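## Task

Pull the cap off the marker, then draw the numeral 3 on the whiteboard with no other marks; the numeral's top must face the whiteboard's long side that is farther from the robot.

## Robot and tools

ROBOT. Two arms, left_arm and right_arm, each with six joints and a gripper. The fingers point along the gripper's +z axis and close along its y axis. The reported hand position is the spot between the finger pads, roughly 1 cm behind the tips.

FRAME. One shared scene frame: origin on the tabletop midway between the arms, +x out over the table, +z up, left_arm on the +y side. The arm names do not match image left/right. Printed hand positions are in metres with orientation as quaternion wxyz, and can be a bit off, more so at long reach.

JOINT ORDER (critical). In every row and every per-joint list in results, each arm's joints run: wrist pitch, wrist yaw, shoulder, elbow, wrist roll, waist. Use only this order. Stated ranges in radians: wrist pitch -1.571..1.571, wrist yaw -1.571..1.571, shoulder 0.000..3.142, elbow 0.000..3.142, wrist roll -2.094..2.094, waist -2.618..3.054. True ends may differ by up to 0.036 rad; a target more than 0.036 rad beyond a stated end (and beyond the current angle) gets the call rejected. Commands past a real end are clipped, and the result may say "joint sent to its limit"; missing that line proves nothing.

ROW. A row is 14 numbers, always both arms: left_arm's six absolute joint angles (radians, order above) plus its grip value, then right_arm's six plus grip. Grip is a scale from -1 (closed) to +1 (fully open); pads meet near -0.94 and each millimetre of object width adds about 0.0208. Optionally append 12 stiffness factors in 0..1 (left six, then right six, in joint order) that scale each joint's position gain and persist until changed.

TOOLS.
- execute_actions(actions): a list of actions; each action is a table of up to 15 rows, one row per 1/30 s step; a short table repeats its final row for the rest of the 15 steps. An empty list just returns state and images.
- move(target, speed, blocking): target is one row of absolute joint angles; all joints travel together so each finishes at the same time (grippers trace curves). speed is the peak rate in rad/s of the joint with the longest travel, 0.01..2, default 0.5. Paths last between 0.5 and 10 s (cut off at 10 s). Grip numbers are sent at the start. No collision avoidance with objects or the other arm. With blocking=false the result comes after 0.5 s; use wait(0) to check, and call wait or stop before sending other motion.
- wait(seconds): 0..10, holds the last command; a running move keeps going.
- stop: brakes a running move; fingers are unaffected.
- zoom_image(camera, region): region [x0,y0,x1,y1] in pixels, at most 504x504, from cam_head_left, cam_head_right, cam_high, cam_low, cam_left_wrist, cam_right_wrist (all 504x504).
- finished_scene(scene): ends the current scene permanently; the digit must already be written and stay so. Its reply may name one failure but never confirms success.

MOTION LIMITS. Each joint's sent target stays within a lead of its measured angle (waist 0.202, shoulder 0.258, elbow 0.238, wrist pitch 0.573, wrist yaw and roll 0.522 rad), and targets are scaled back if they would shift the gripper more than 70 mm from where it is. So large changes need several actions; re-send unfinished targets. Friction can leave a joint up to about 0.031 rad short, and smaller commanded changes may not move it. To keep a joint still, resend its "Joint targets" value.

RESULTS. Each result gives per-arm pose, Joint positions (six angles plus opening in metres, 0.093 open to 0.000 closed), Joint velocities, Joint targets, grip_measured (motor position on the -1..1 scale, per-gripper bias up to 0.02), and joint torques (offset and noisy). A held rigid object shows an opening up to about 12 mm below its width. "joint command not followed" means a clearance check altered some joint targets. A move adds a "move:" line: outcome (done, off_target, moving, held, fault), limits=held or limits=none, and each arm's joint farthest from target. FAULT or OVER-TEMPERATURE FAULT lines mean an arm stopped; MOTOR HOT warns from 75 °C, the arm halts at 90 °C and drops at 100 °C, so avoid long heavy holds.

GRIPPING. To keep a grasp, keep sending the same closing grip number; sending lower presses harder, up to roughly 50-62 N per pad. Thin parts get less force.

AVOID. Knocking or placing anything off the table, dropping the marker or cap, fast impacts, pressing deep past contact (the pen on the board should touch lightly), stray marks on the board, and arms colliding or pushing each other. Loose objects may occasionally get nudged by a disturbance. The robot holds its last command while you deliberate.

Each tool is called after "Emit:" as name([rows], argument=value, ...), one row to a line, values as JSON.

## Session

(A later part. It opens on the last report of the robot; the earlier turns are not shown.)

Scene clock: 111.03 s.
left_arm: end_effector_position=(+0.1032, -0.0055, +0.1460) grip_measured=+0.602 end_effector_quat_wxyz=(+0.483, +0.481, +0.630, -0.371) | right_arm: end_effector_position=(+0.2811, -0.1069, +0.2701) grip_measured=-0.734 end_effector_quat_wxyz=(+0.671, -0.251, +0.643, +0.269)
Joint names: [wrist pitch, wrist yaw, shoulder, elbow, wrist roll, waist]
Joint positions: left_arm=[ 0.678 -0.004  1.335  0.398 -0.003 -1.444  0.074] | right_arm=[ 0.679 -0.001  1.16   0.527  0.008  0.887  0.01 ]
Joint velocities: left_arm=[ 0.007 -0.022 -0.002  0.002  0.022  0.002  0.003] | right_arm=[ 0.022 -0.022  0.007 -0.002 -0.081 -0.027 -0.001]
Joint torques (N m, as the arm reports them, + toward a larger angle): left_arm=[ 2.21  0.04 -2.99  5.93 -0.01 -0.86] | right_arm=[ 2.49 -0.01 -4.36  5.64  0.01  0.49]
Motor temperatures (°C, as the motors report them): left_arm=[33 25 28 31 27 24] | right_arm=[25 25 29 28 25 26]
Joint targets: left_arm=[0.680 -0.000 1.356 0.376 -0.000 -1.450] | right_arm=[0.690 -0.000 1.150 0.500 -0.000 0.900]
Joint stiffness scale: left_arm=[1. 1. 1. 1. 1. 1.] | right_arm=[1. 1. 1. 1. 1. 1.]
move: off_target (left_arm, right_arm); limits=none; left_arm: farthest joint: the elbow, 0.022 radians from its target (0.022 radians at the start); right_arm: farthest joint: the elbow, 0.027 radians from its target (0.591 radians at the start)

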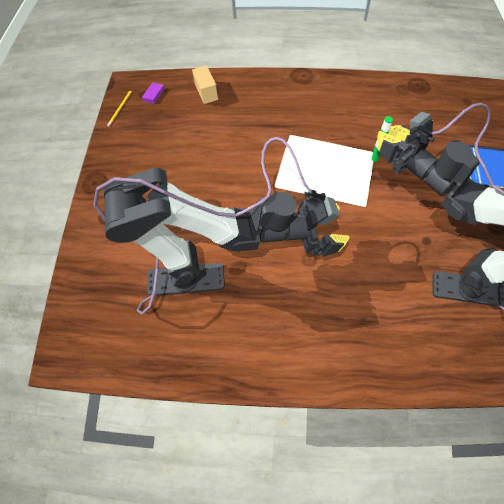

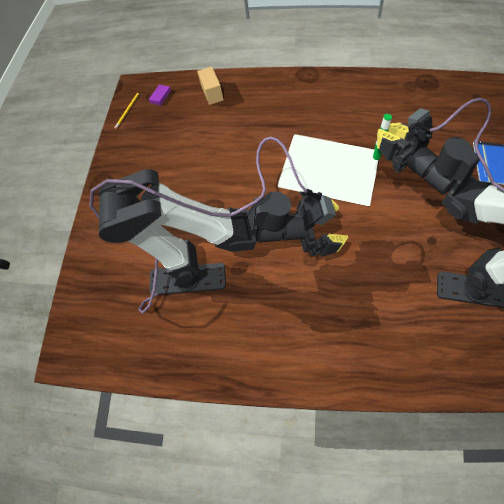

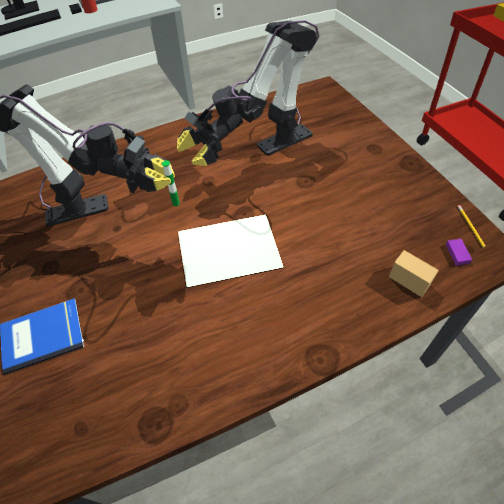

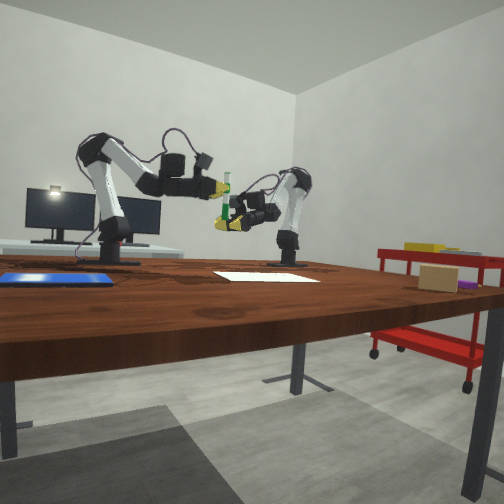

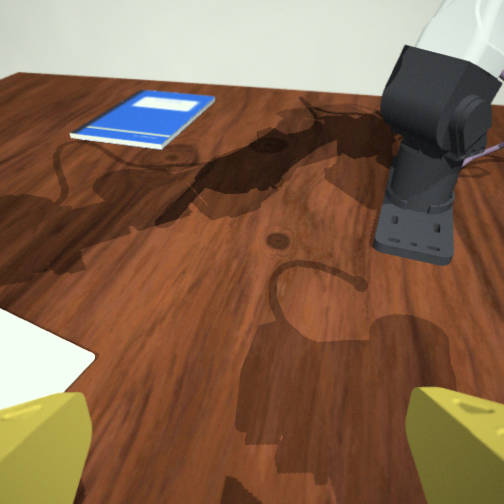

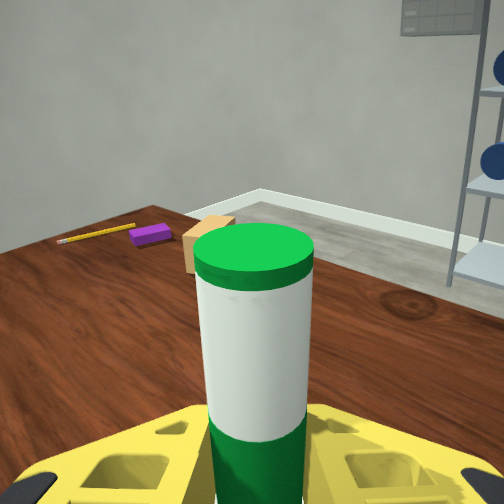

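Emit:
move(target=[0.85,0,1.356,0.376,0,-1.45,0.6,0.45,0,0.84,0.385,0,1.1,-0.95])

Emit:
move(target=[0.85,0,1.356,0.376,0,-1.45,0.6,0.45,0,0.84,0.385,0,1.415,-0.95], speed=0.4)

Emit:
zoom_image(camera="cam_low", region=[140,150,300,270])

Scene clock: 122.63 s.
left_arm: end_effector_position=(+0.1051, -0.0124, +0.1864) grip_measured=+0.602 end_effector_quat_wxyz=(+0.535, +0.448, +0.587, -0.411) | right_arm: end_effector_position=(+0.1911, -0.1000, +0.2710) grip_measured=-0.734 end_effector_quat_wxyz=(+0.639, -0.316, +0.618, +0.332)
Joint names: [wrist pitch, wrist yaw, shoulder, elbow, wrist roll, waist]
Joint positions: left_arm=[ 0.847 -0.004  1.335  0.398 -0.003 -1.444  0.074] | right_arm=[ 0.476 -0.001  0.851  0.411  0.008  1.087  0.01 ]
Joint velocities: left_arm=[ 0.037  0.022  0.022  0.002  0.051  0.007 -0.001] | right_arm=[-0.007  0.022 -0.027  0.007  0.066  0.002 -0.001]
Joint torques (N m, as the arm reports them, + toward a larger angle): left_arm=[ 2.2   0.04 -2.98  5.91  0.   -0.84] | right_arm=[ 2.14 -0.01 -2.35  6.    0.02  0.48]
Motor temperatures (°C, as the motors report them): left_arm=[33 25 28 30 27 24] | right_arm=[28 25 29 28 25 26]
Joint targets: left_arm=[0.850 0.000 1.356 0.376 0.000 -1.450] | right_arm=[0.450 0.000 0.840 0.385 0.000 1.100]
Joint stiffness scale: left_arm=[1. 1. 1. 1. 1. 1.] | right_arm=[1. 1. 1. 1. 1. 1.]
move: off_target (left_arm, right_arm); limits=none; left_arm: farthest joint: the elbow, 0.022 radians from its target (0.022 radians at the start); right_arm: farthest joint: the elbow, 0.026 radians from its target (0.142 radians at the start)

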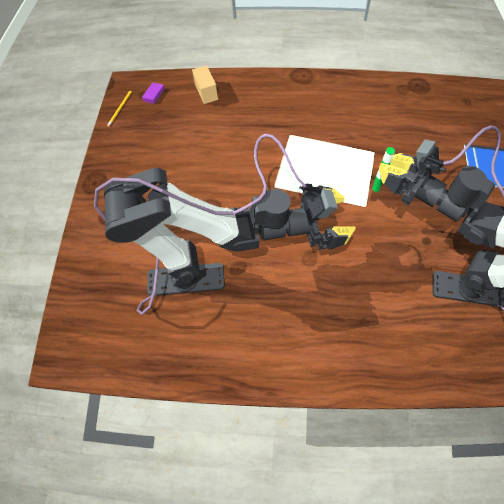

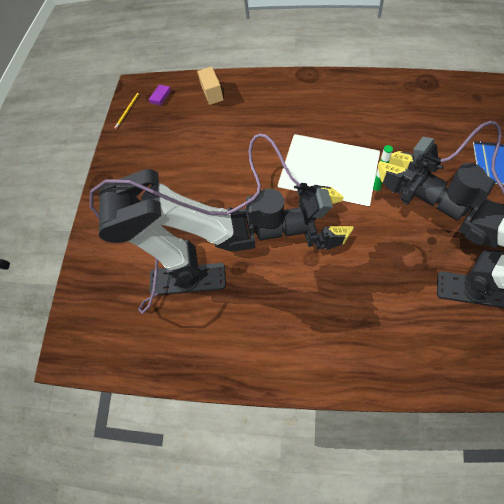

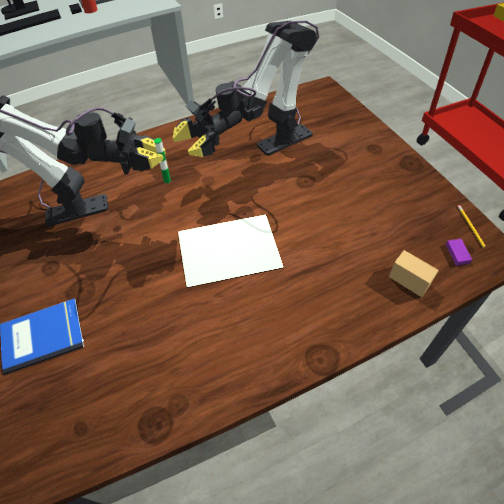

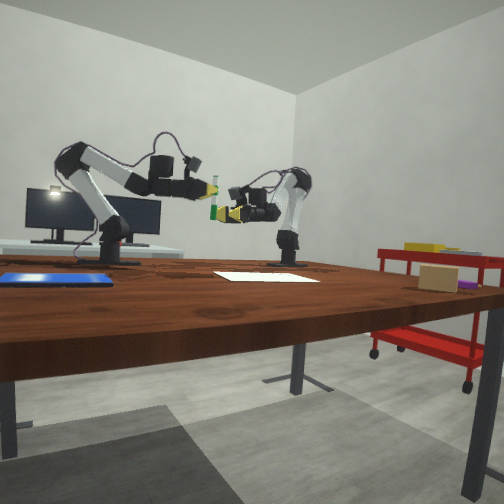

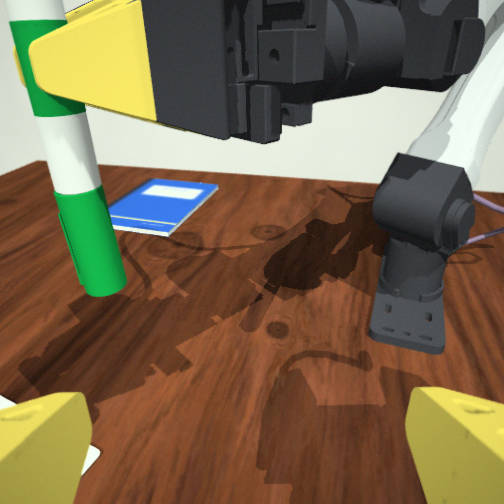

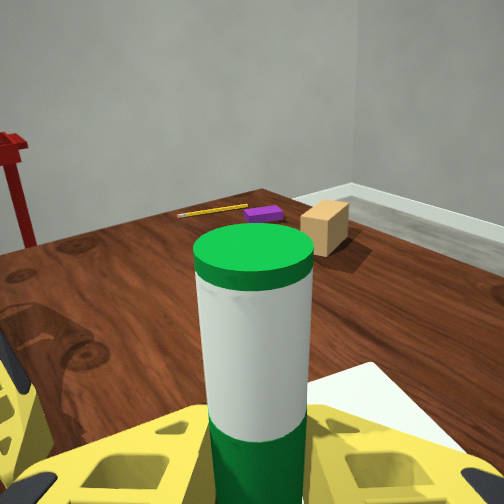

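Scene clock: 123.80 s.
left_arm: end_effector_position=(+0.1051, -0.0124, +0.1864) grip_measured=+0.602 end_effector_quat_wxyz=(+0.535, +0.448, +0.587, -0.411) | right_arm: end_effector_position=(+0.0969, -0.0532, +0.2710) grip_measured=-0.734 end_effector_quat_wxyz=(+0.579, -0.409, +0.561, +0.428)
Joint names: [wrist pitch, wrist yaw, shoulder, elbow, wrist roll, waist]
Joint positions: left_arm=[ 0.847 -0.004  1.335  0.398 -0.003 -1.444  0.074] | right_arm=[0.476 0.    0.851 0.411 0.008 1.402 0.01 ]
Joint velocities: left_arm=[-0.022 -0.051  0.002  0.007  0.007  0.007 -0.001] | right_arm=[-0.022 -0.007  0.007  0.002 -0.007 -0.012  0.   ]
Joint torques (N m, as the arm reports them, + toward a larger angle): left_arm=[ 2.21  0.04 -2.98  5.92  0.   -0.85] | right_arm=[ 2.13 -0.02 -2.33  6.01  0.02  0.47]
Motor temperatures (°C, as the motors report them): left_arm=[33 25 28 30 27 24] | right_arm=[28 25 29 28 25 26]
Joint targets: left_arm=[0.850 -0.000 1.356 0.376 -0.000 -1.450] | right_arm=[0.450 -0.000 0.840 0.385 0.000 1.415]
Joint stiffness scale: left_arm=[1. 1. 1. 1. 1. 1.] | right_arm=[1. 1. 1. 1. 1. 1.]
move: off_target (left_arm, right_arm); limits=none; left_arm: farthest joint: the elbow, 0.022 radians from its target (0.022 radians at the start); right_arm: farthest joint: the elbow, 0.026 radians from its target (0.026 radians at the start)

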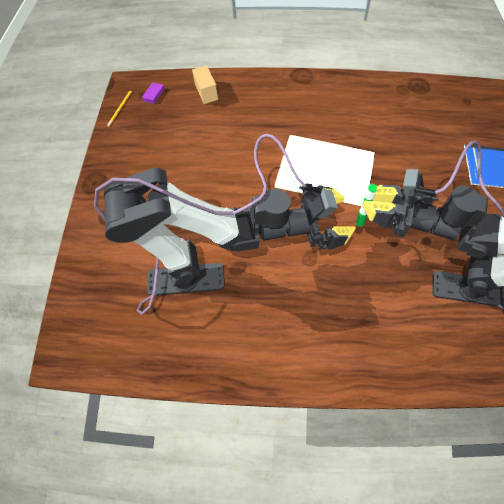

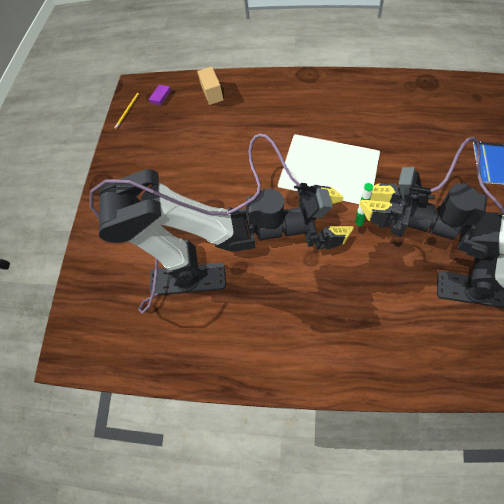

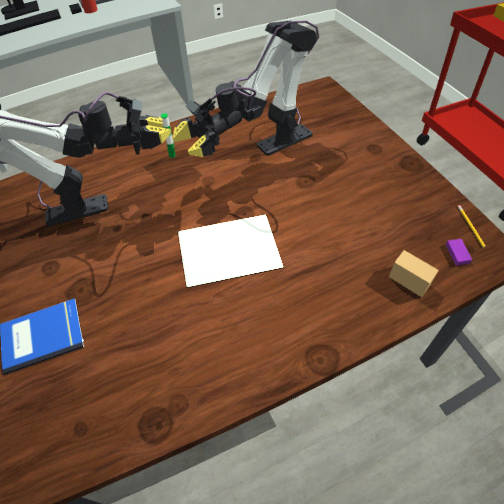

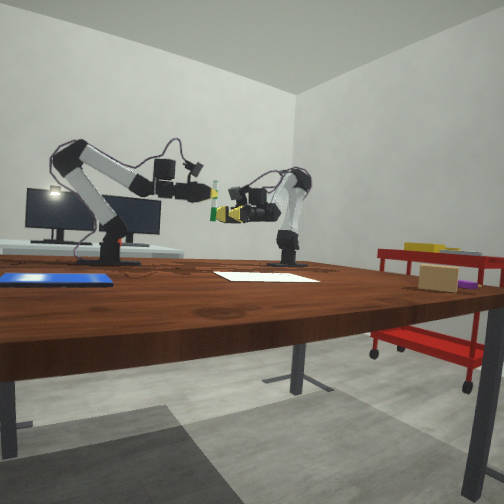

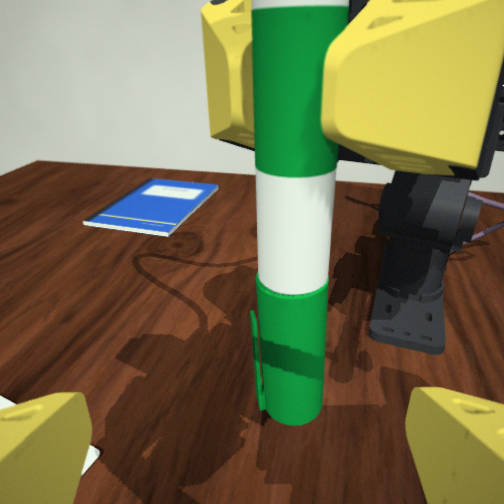

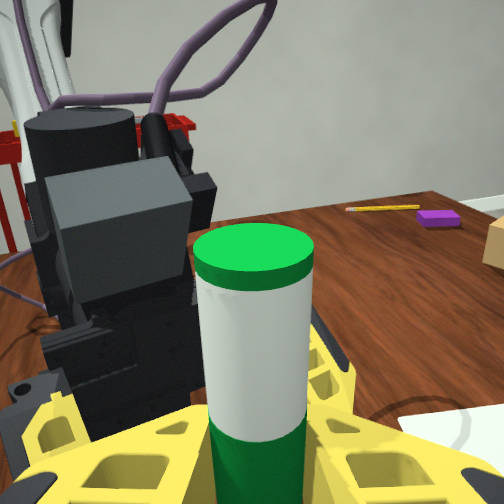

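Region (140, 150, 300, 270) of cam_low's 504x504 image, scaled by 3.150, with more detail than that image has; it fills the top 378 rows of this view, and the rest is white.

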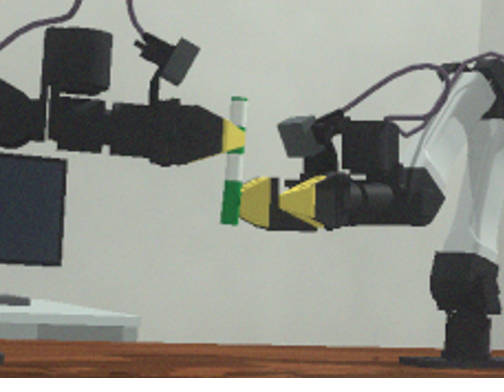

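Emit:
move(target=[0.85,0,1.356,0.376,0,-1.45,0.6,0.635,0,1.108,0.522,0,1.443,-0.95], speed=0.25)

Emit:
zoom_image(camera="cam_low", region=[170,160,290,250])

Emit:
zoom_image(camera="cam_high", region=[120,80,260,185])

Scene clock: 134.43 s.
left_arm: end_effector_position=(+0.1051, -0.0124, +0.1865) grip_measured=+0.602 end_effector_quat_wxyz=(+0.535, +0.448, +0.587, -0.411) | right_arm: end_effector_position=(+0.0999, -0.0094, +0.2694) grip_measured=-0.734 end_effector_quat_wxyz=(+0.572, -0.417, +0.557, +0.435)
Joint names: [wrist pitch, wrist yaw, shoulder, elbow, wrist roll, waist]
Joint positions: left_arm=[ 0.848 -0.004  1.335  0.398 -0.003 -1.444  0.074] | right_arm=[0.624 0.    1.095 0.504 0.008 1.43  0.01 ]
Joint velocities: left_arm=[ 0.022 -0.051 -0.007  0.002 -0.051  0.002  0.   ] | right_arm=[-0.022 -0.037  0.007 -0.002  0.051 -0.017 -0.   ]
Joint torques (N m, as the arm reports them, + toward a larger angle): left_arm=[ 2.2   0.04 -2.98  5.92  0.   -0.85] | right_arm=[ 2.51 -0.02 -2.18  8.93  0.02  0.53]
Motor temperatures (°C, as the motors report them): left_arm=[34 25 28 30 27 24] | right_arm=[29 25 28 29 25 26]
Joint targets: left_arm=[0.850 0.000 1.356 0.376 0.000 -1.450] | right_arm=[0.635 0.000 1.108 0.522 0.000 1.443]
Joint stiffness scale: left_arm=[1. 1. 1. 1. 1. 1.] | right_arm=[1. 1. 1. 1. 1. 1.]
move: off_target (left_arm); limits=none; left_arm: farthest joint: the elbow, 0.022 radians from its target (0.022 radians at the start); right_arm: farthest joint: the elbow, 0.018 radians from its target (0.111 radians at the start)

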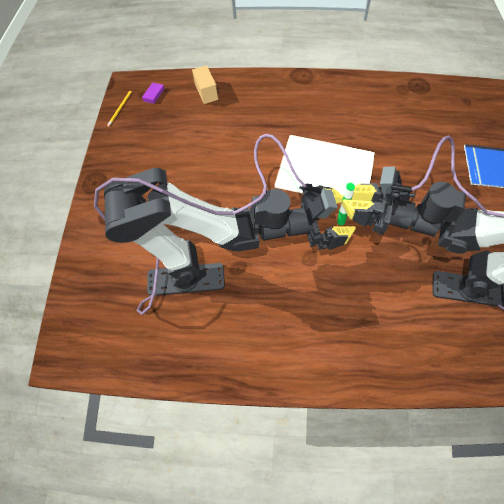

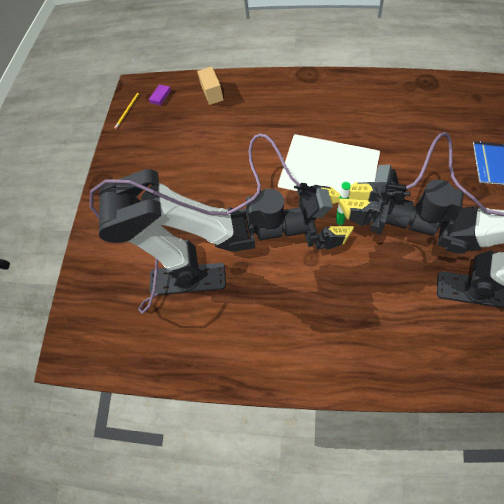

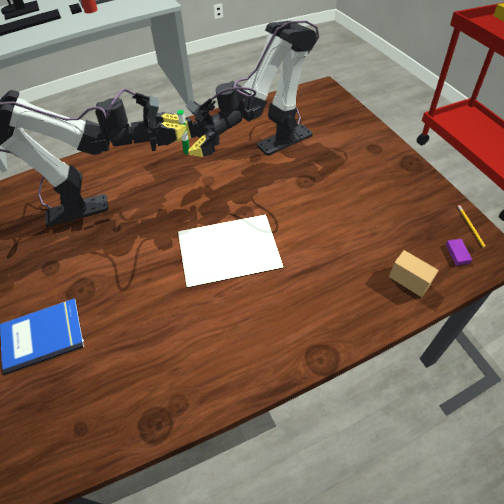

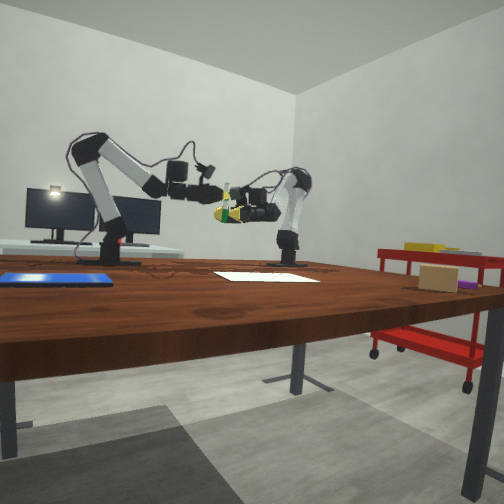

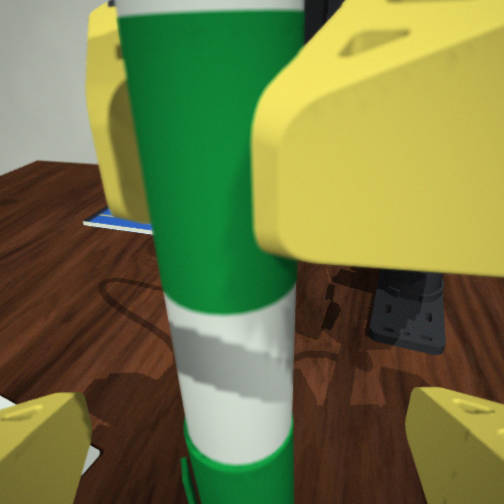

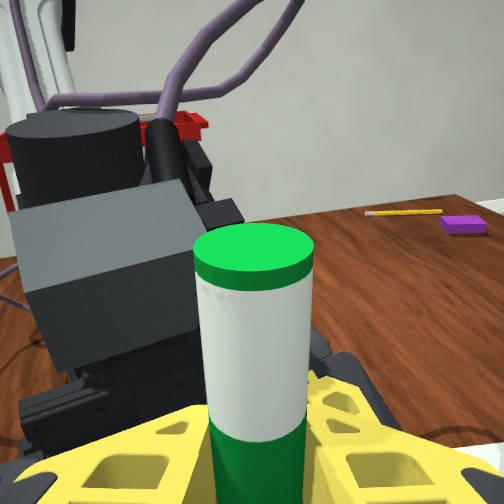

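Region (170, 160, 290, 250) of cam_low's 504x504 image, scaled by 4.200, with more detail than that image has; it fills the top 378 rows of this view, and the rest is white.

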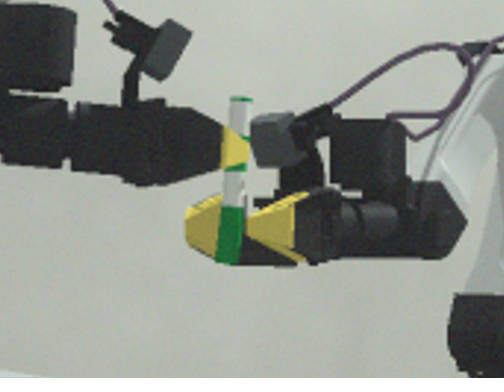

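Region (120, 80, 260, 185) of cam_high's 504x504 image, scaled by 3.600, with more detail than that image has; it fills the top 378 rows of this view, and the rest is white.

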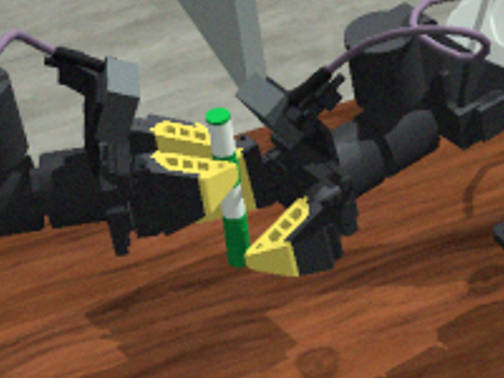

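Emit:
move(target=[0.85,0,1.356,0.376,0,-1.45,-0.9,0.635,0,1.108,0.522,0,1.443,-0.95])

Emit:
move(target=[0.65,0,1.37,0.36,0,-1.45,-0.9,0.835,0,1.08,0.545,0,1.443,-0.95], speed=0.15)

Scene clock: 140.03 s.
left_arm: end_effector_position=(+0.1057, -0.0122, +0.1865) grip_measured=-0.673 end_effector_quat_wxyz=(+0.536, +0.447, +0.587, -0.410) | right_arm: end_effector_position=(+0.0994, -0.0093, +0.2695) grip_measured=-0.734 end_effector_quat_wxyz=(+0.571, -0.418, +0.556, +0.436)
Joint names: [wrist pitch, wrist yaw, shoulder, elbow, wrist roll, waist]
Joint positions: left_arm=[ 0.848 -0.007  1.335  0.398 -0.003 -1.444  0.013] | right_arm=[ 0.624 -0.003  1.095  0.504  0.008  1.43   0.01 ]
Joint velocities: left_arm=[-0.051  0.007 -0.012 -0.012 -0.066 -0.002  0.   ] | right_arm=[-0.037 -0.051 -0.017 -0.022 -0.066 -0.012 -0.   ]
Joint torques (N m, as the arm reports them, + toward a larger angle): left_arm=[ 2.2   0.07 -2.97  5.91  0.   -0.89] | right_arm=[ 2.5   0.01 -2.19  8.93  0.01  0.52]
Motor temperatures (°C, as the motors report them): left_arm=[34 25 28 29 27 24] | right_arm=[30 25 28 30 25 26]
Joint targets: left_arm=[0.850 -0.000 1.356 0.376 0.000 -1.450] | right_arm=[0.635 -0.000 1.108 0.522 -0.000 1.443]
Joint stiffness scale: left_arm=[1. 1. 1. 1. 1. 1.] | right_arm=[1. 1. 1. 1. 1. 1.]
move: off_target (left_arm); limits=none; left_arm: farthest joint: the elbow, 0.022 radians from its target (0.022 radians at the start); right_arm: farthest joint: the elbow, 0.018 radians from its target (0.018 radians at the start)

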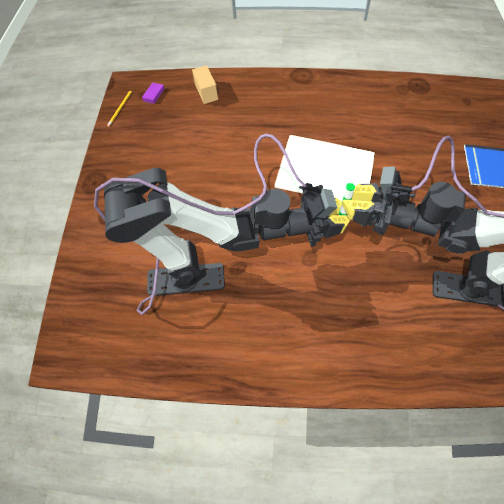

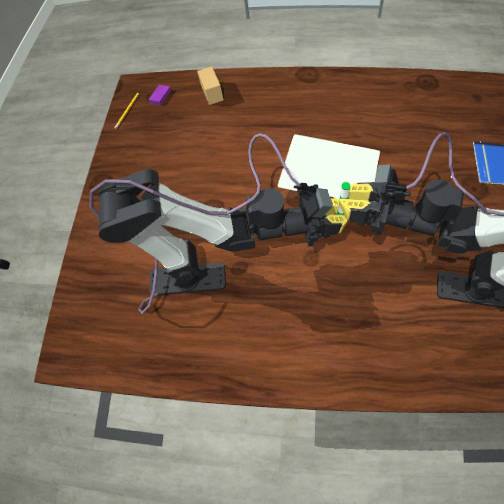

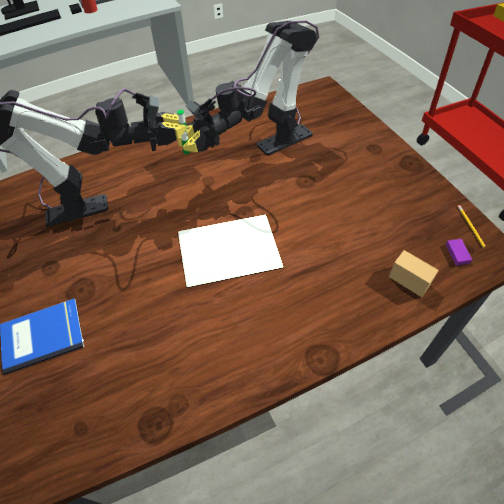

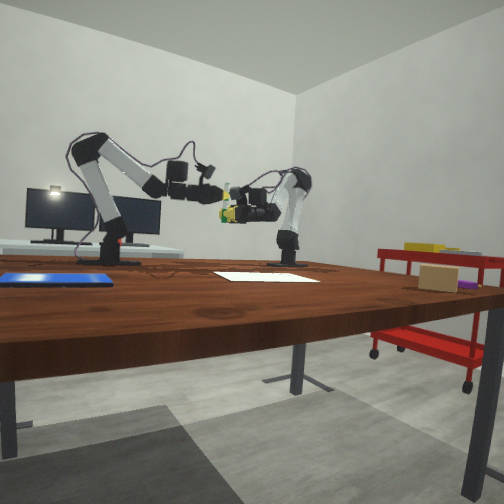

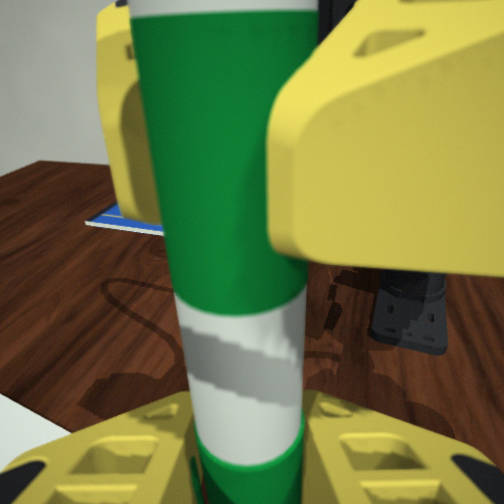

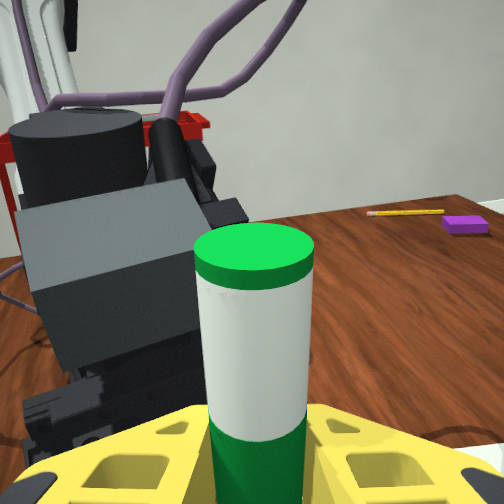

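Scene clock: 141.70 s.
left_arm: end_effector_position=(+0.1058, -0.0120, +0.1843) grip_measured=-0.673 end_effector_quat_wxyz=(+0.533, +0.449, +0.590, -0.408) | right_arm: end_effector_position=(+0.0993, -0.0095, +0.2743) grip_measured=-0.734 end_effector_quat_wxyz=(+0.577, -0.413, +0.550, +0.440)
Joint names: [wrist pitch, wrist yaw, shoulder, elbow, wrist roll, waist]
Joint positions: left_arm=[ 0.838 -0.008  1.335  0.398 -0.003 -1.444  0.013] | right_arm=[ 0.644 -0.003  1.095  0.504  0.008  1.43   0.01 ]
Joint velocities: left_arm=[-0.007  0.022 -0.012 -0.022 -0.022 -0.007 -0.   ] | right_arm=[ 0.081  0.022  0.007  0.017  0.051 -0.002 -0.   ]
Joint torques (N m, as the arm reports them, + toward a larger angle): left_arm=[ 0.47  0.09 -1.99  4.63  0.   -0.88] | right_arm=[ 4.33  0.01 -4.25 10.48  0.03  0.51]
Motor temperatures (°C, as the motors report them): left_arm=[34 25 28 29 27 24] | right_arm=[31 25 28 30 25 26]
Joint targets: left_arm=[0.650 -0.000 1.370 0.360 0.000 -1.450] | right_arm=[0.835 0.000 1.080 0.545 0.000 1.443]
Joint stiffness scale: left_arm=[1. 1. 1. 1. 1. 1.] | right_arm=[1. 1. 1. 1. 1. 1.]
move: off_target (left_arm, right_arm); limits=none; left_arm: farthest joint: the wrist pitch, 0.188 radians from its target (0.198 radians at the start); right_arm: farthest joint: the wrist pitch, 0.191 radians from its target (0.211 radians at the start)

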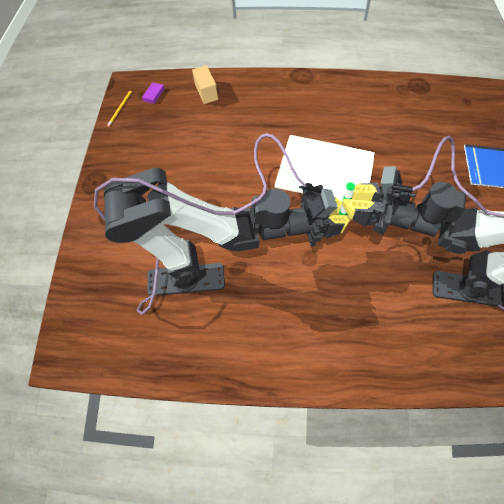

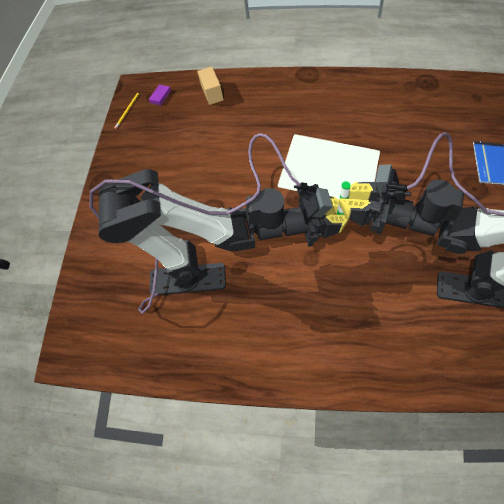

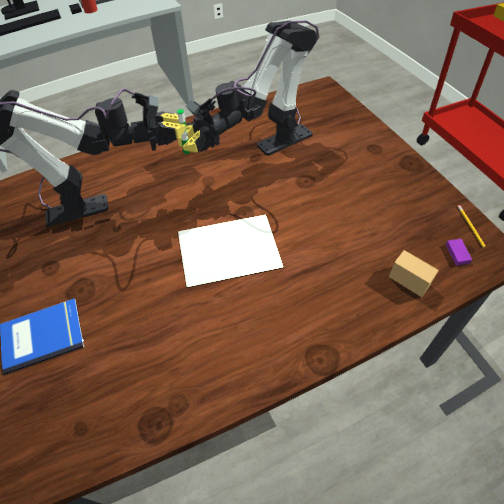

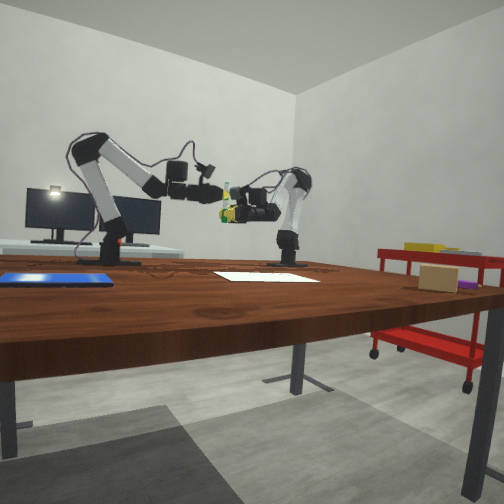

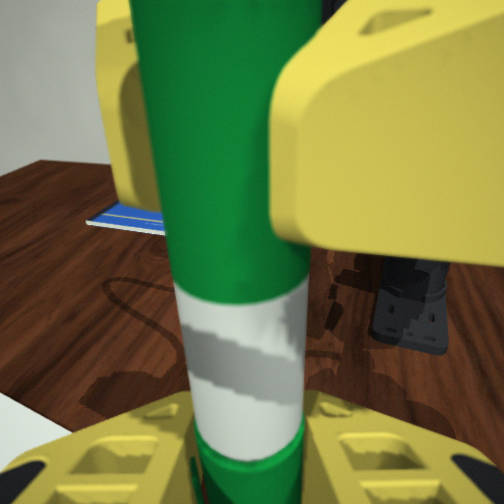

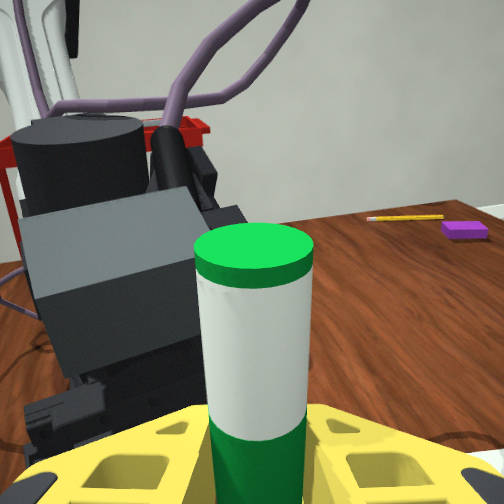

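Emit:
execute_actions([
  [[0.62,0,1.35,0.37,0,-1.45,-0.9,0.87,0,1.08,0.535,0,1.443,-0.95]],
  [[0.58,0,1.35,0.37,0,-1.45,-0.9,0.91,0,1.08,0.535,0,1.443,-0.95]],
])

Scene clock: 151.70 s.
left_arm: end_effector_position=(+0.1029, -0.0006, +0.1312) grip_measured=-0.673 end_effector_quat_wxyz=(+0.464, +0.492, +0.646, -0.354) | right_arm: end_effector_position=(+0.0959, -0.0213, +0.3453) grip_measured=-0.734 end_effector_quat_wxyz=(+0.647, -0.350, +0.465, +0.493)
Joint names: [wrist pitch, wrist yaw, shoulder, elbow, wrist roll, waist]
Joint positions: left_arm=[ 0.61  -0.009  1.333  0.398 -0.003 -1.444  0.013] | right_arm=[ 0.892 -0.003  1.086  0.523  0.007  1.43   0.01 ]
Joint velocities: left_arm=[-0.11  -0.066 -0.002 -0.002 -0.037 -0.012 -0.001] | right_arm=[ 0.11   0.037  0.007 -0.012  0.051  0.007 -0.001]
Joint torques (N m, as the arm reports them, + toward a larger angle): left_arm=[ 1.99  0.09 -3.18  5.44  0.   -0.88] | right_arm=[ 2.27  0.01 -3.46  8.37  0.02  0.52]
Motor temperatures (°C, as the motors report them): left_arm=[32 25 28 29 27 24] | right_arm=[40 25 28 33 25 26]
Joint targets: left_arm=[0.580 -0.000 1.350 0.370 -0.000 -1.450] | right_arm=[0.910 0.000 1.080 0.535 0.000 1.443]
Joint stiffness scale: left_arm=[1. 1. 1. 1. 1. 1.] | right_arm=[1. 1. 1. 1. 1. 1.]

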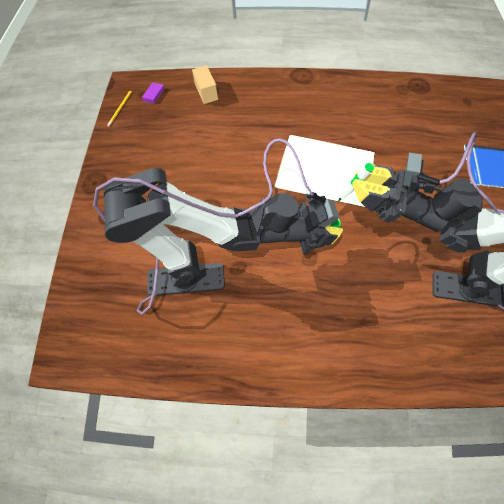

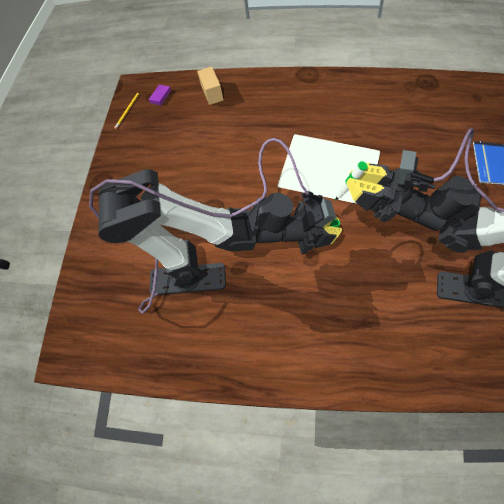

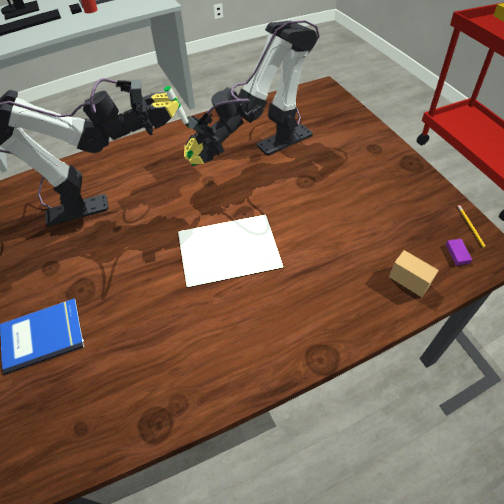

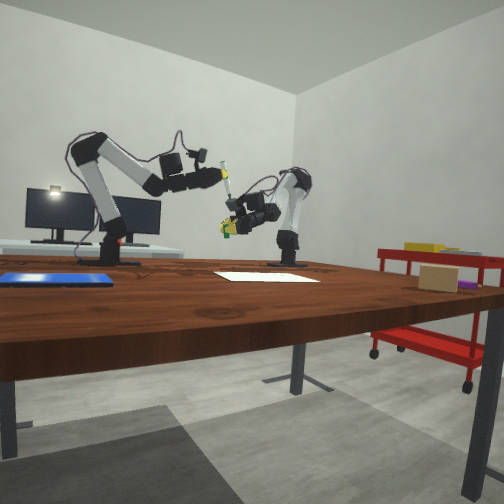

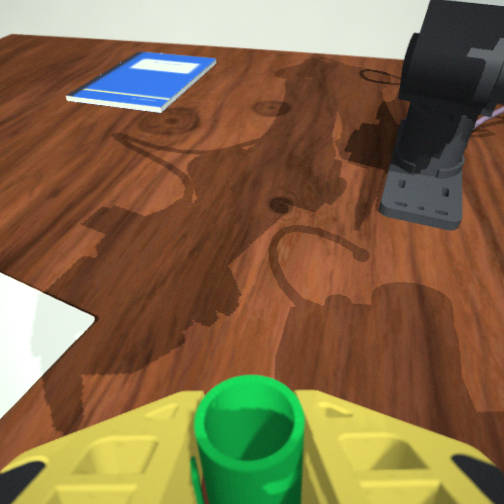

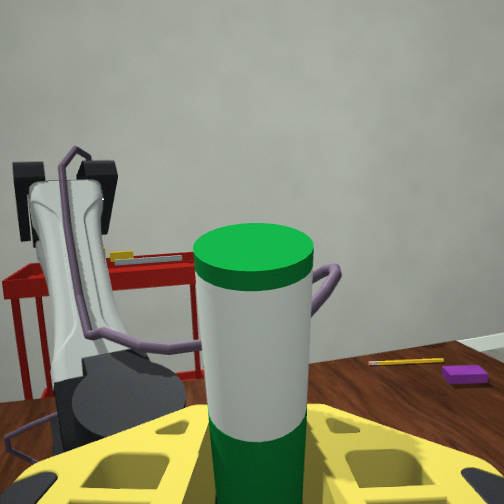

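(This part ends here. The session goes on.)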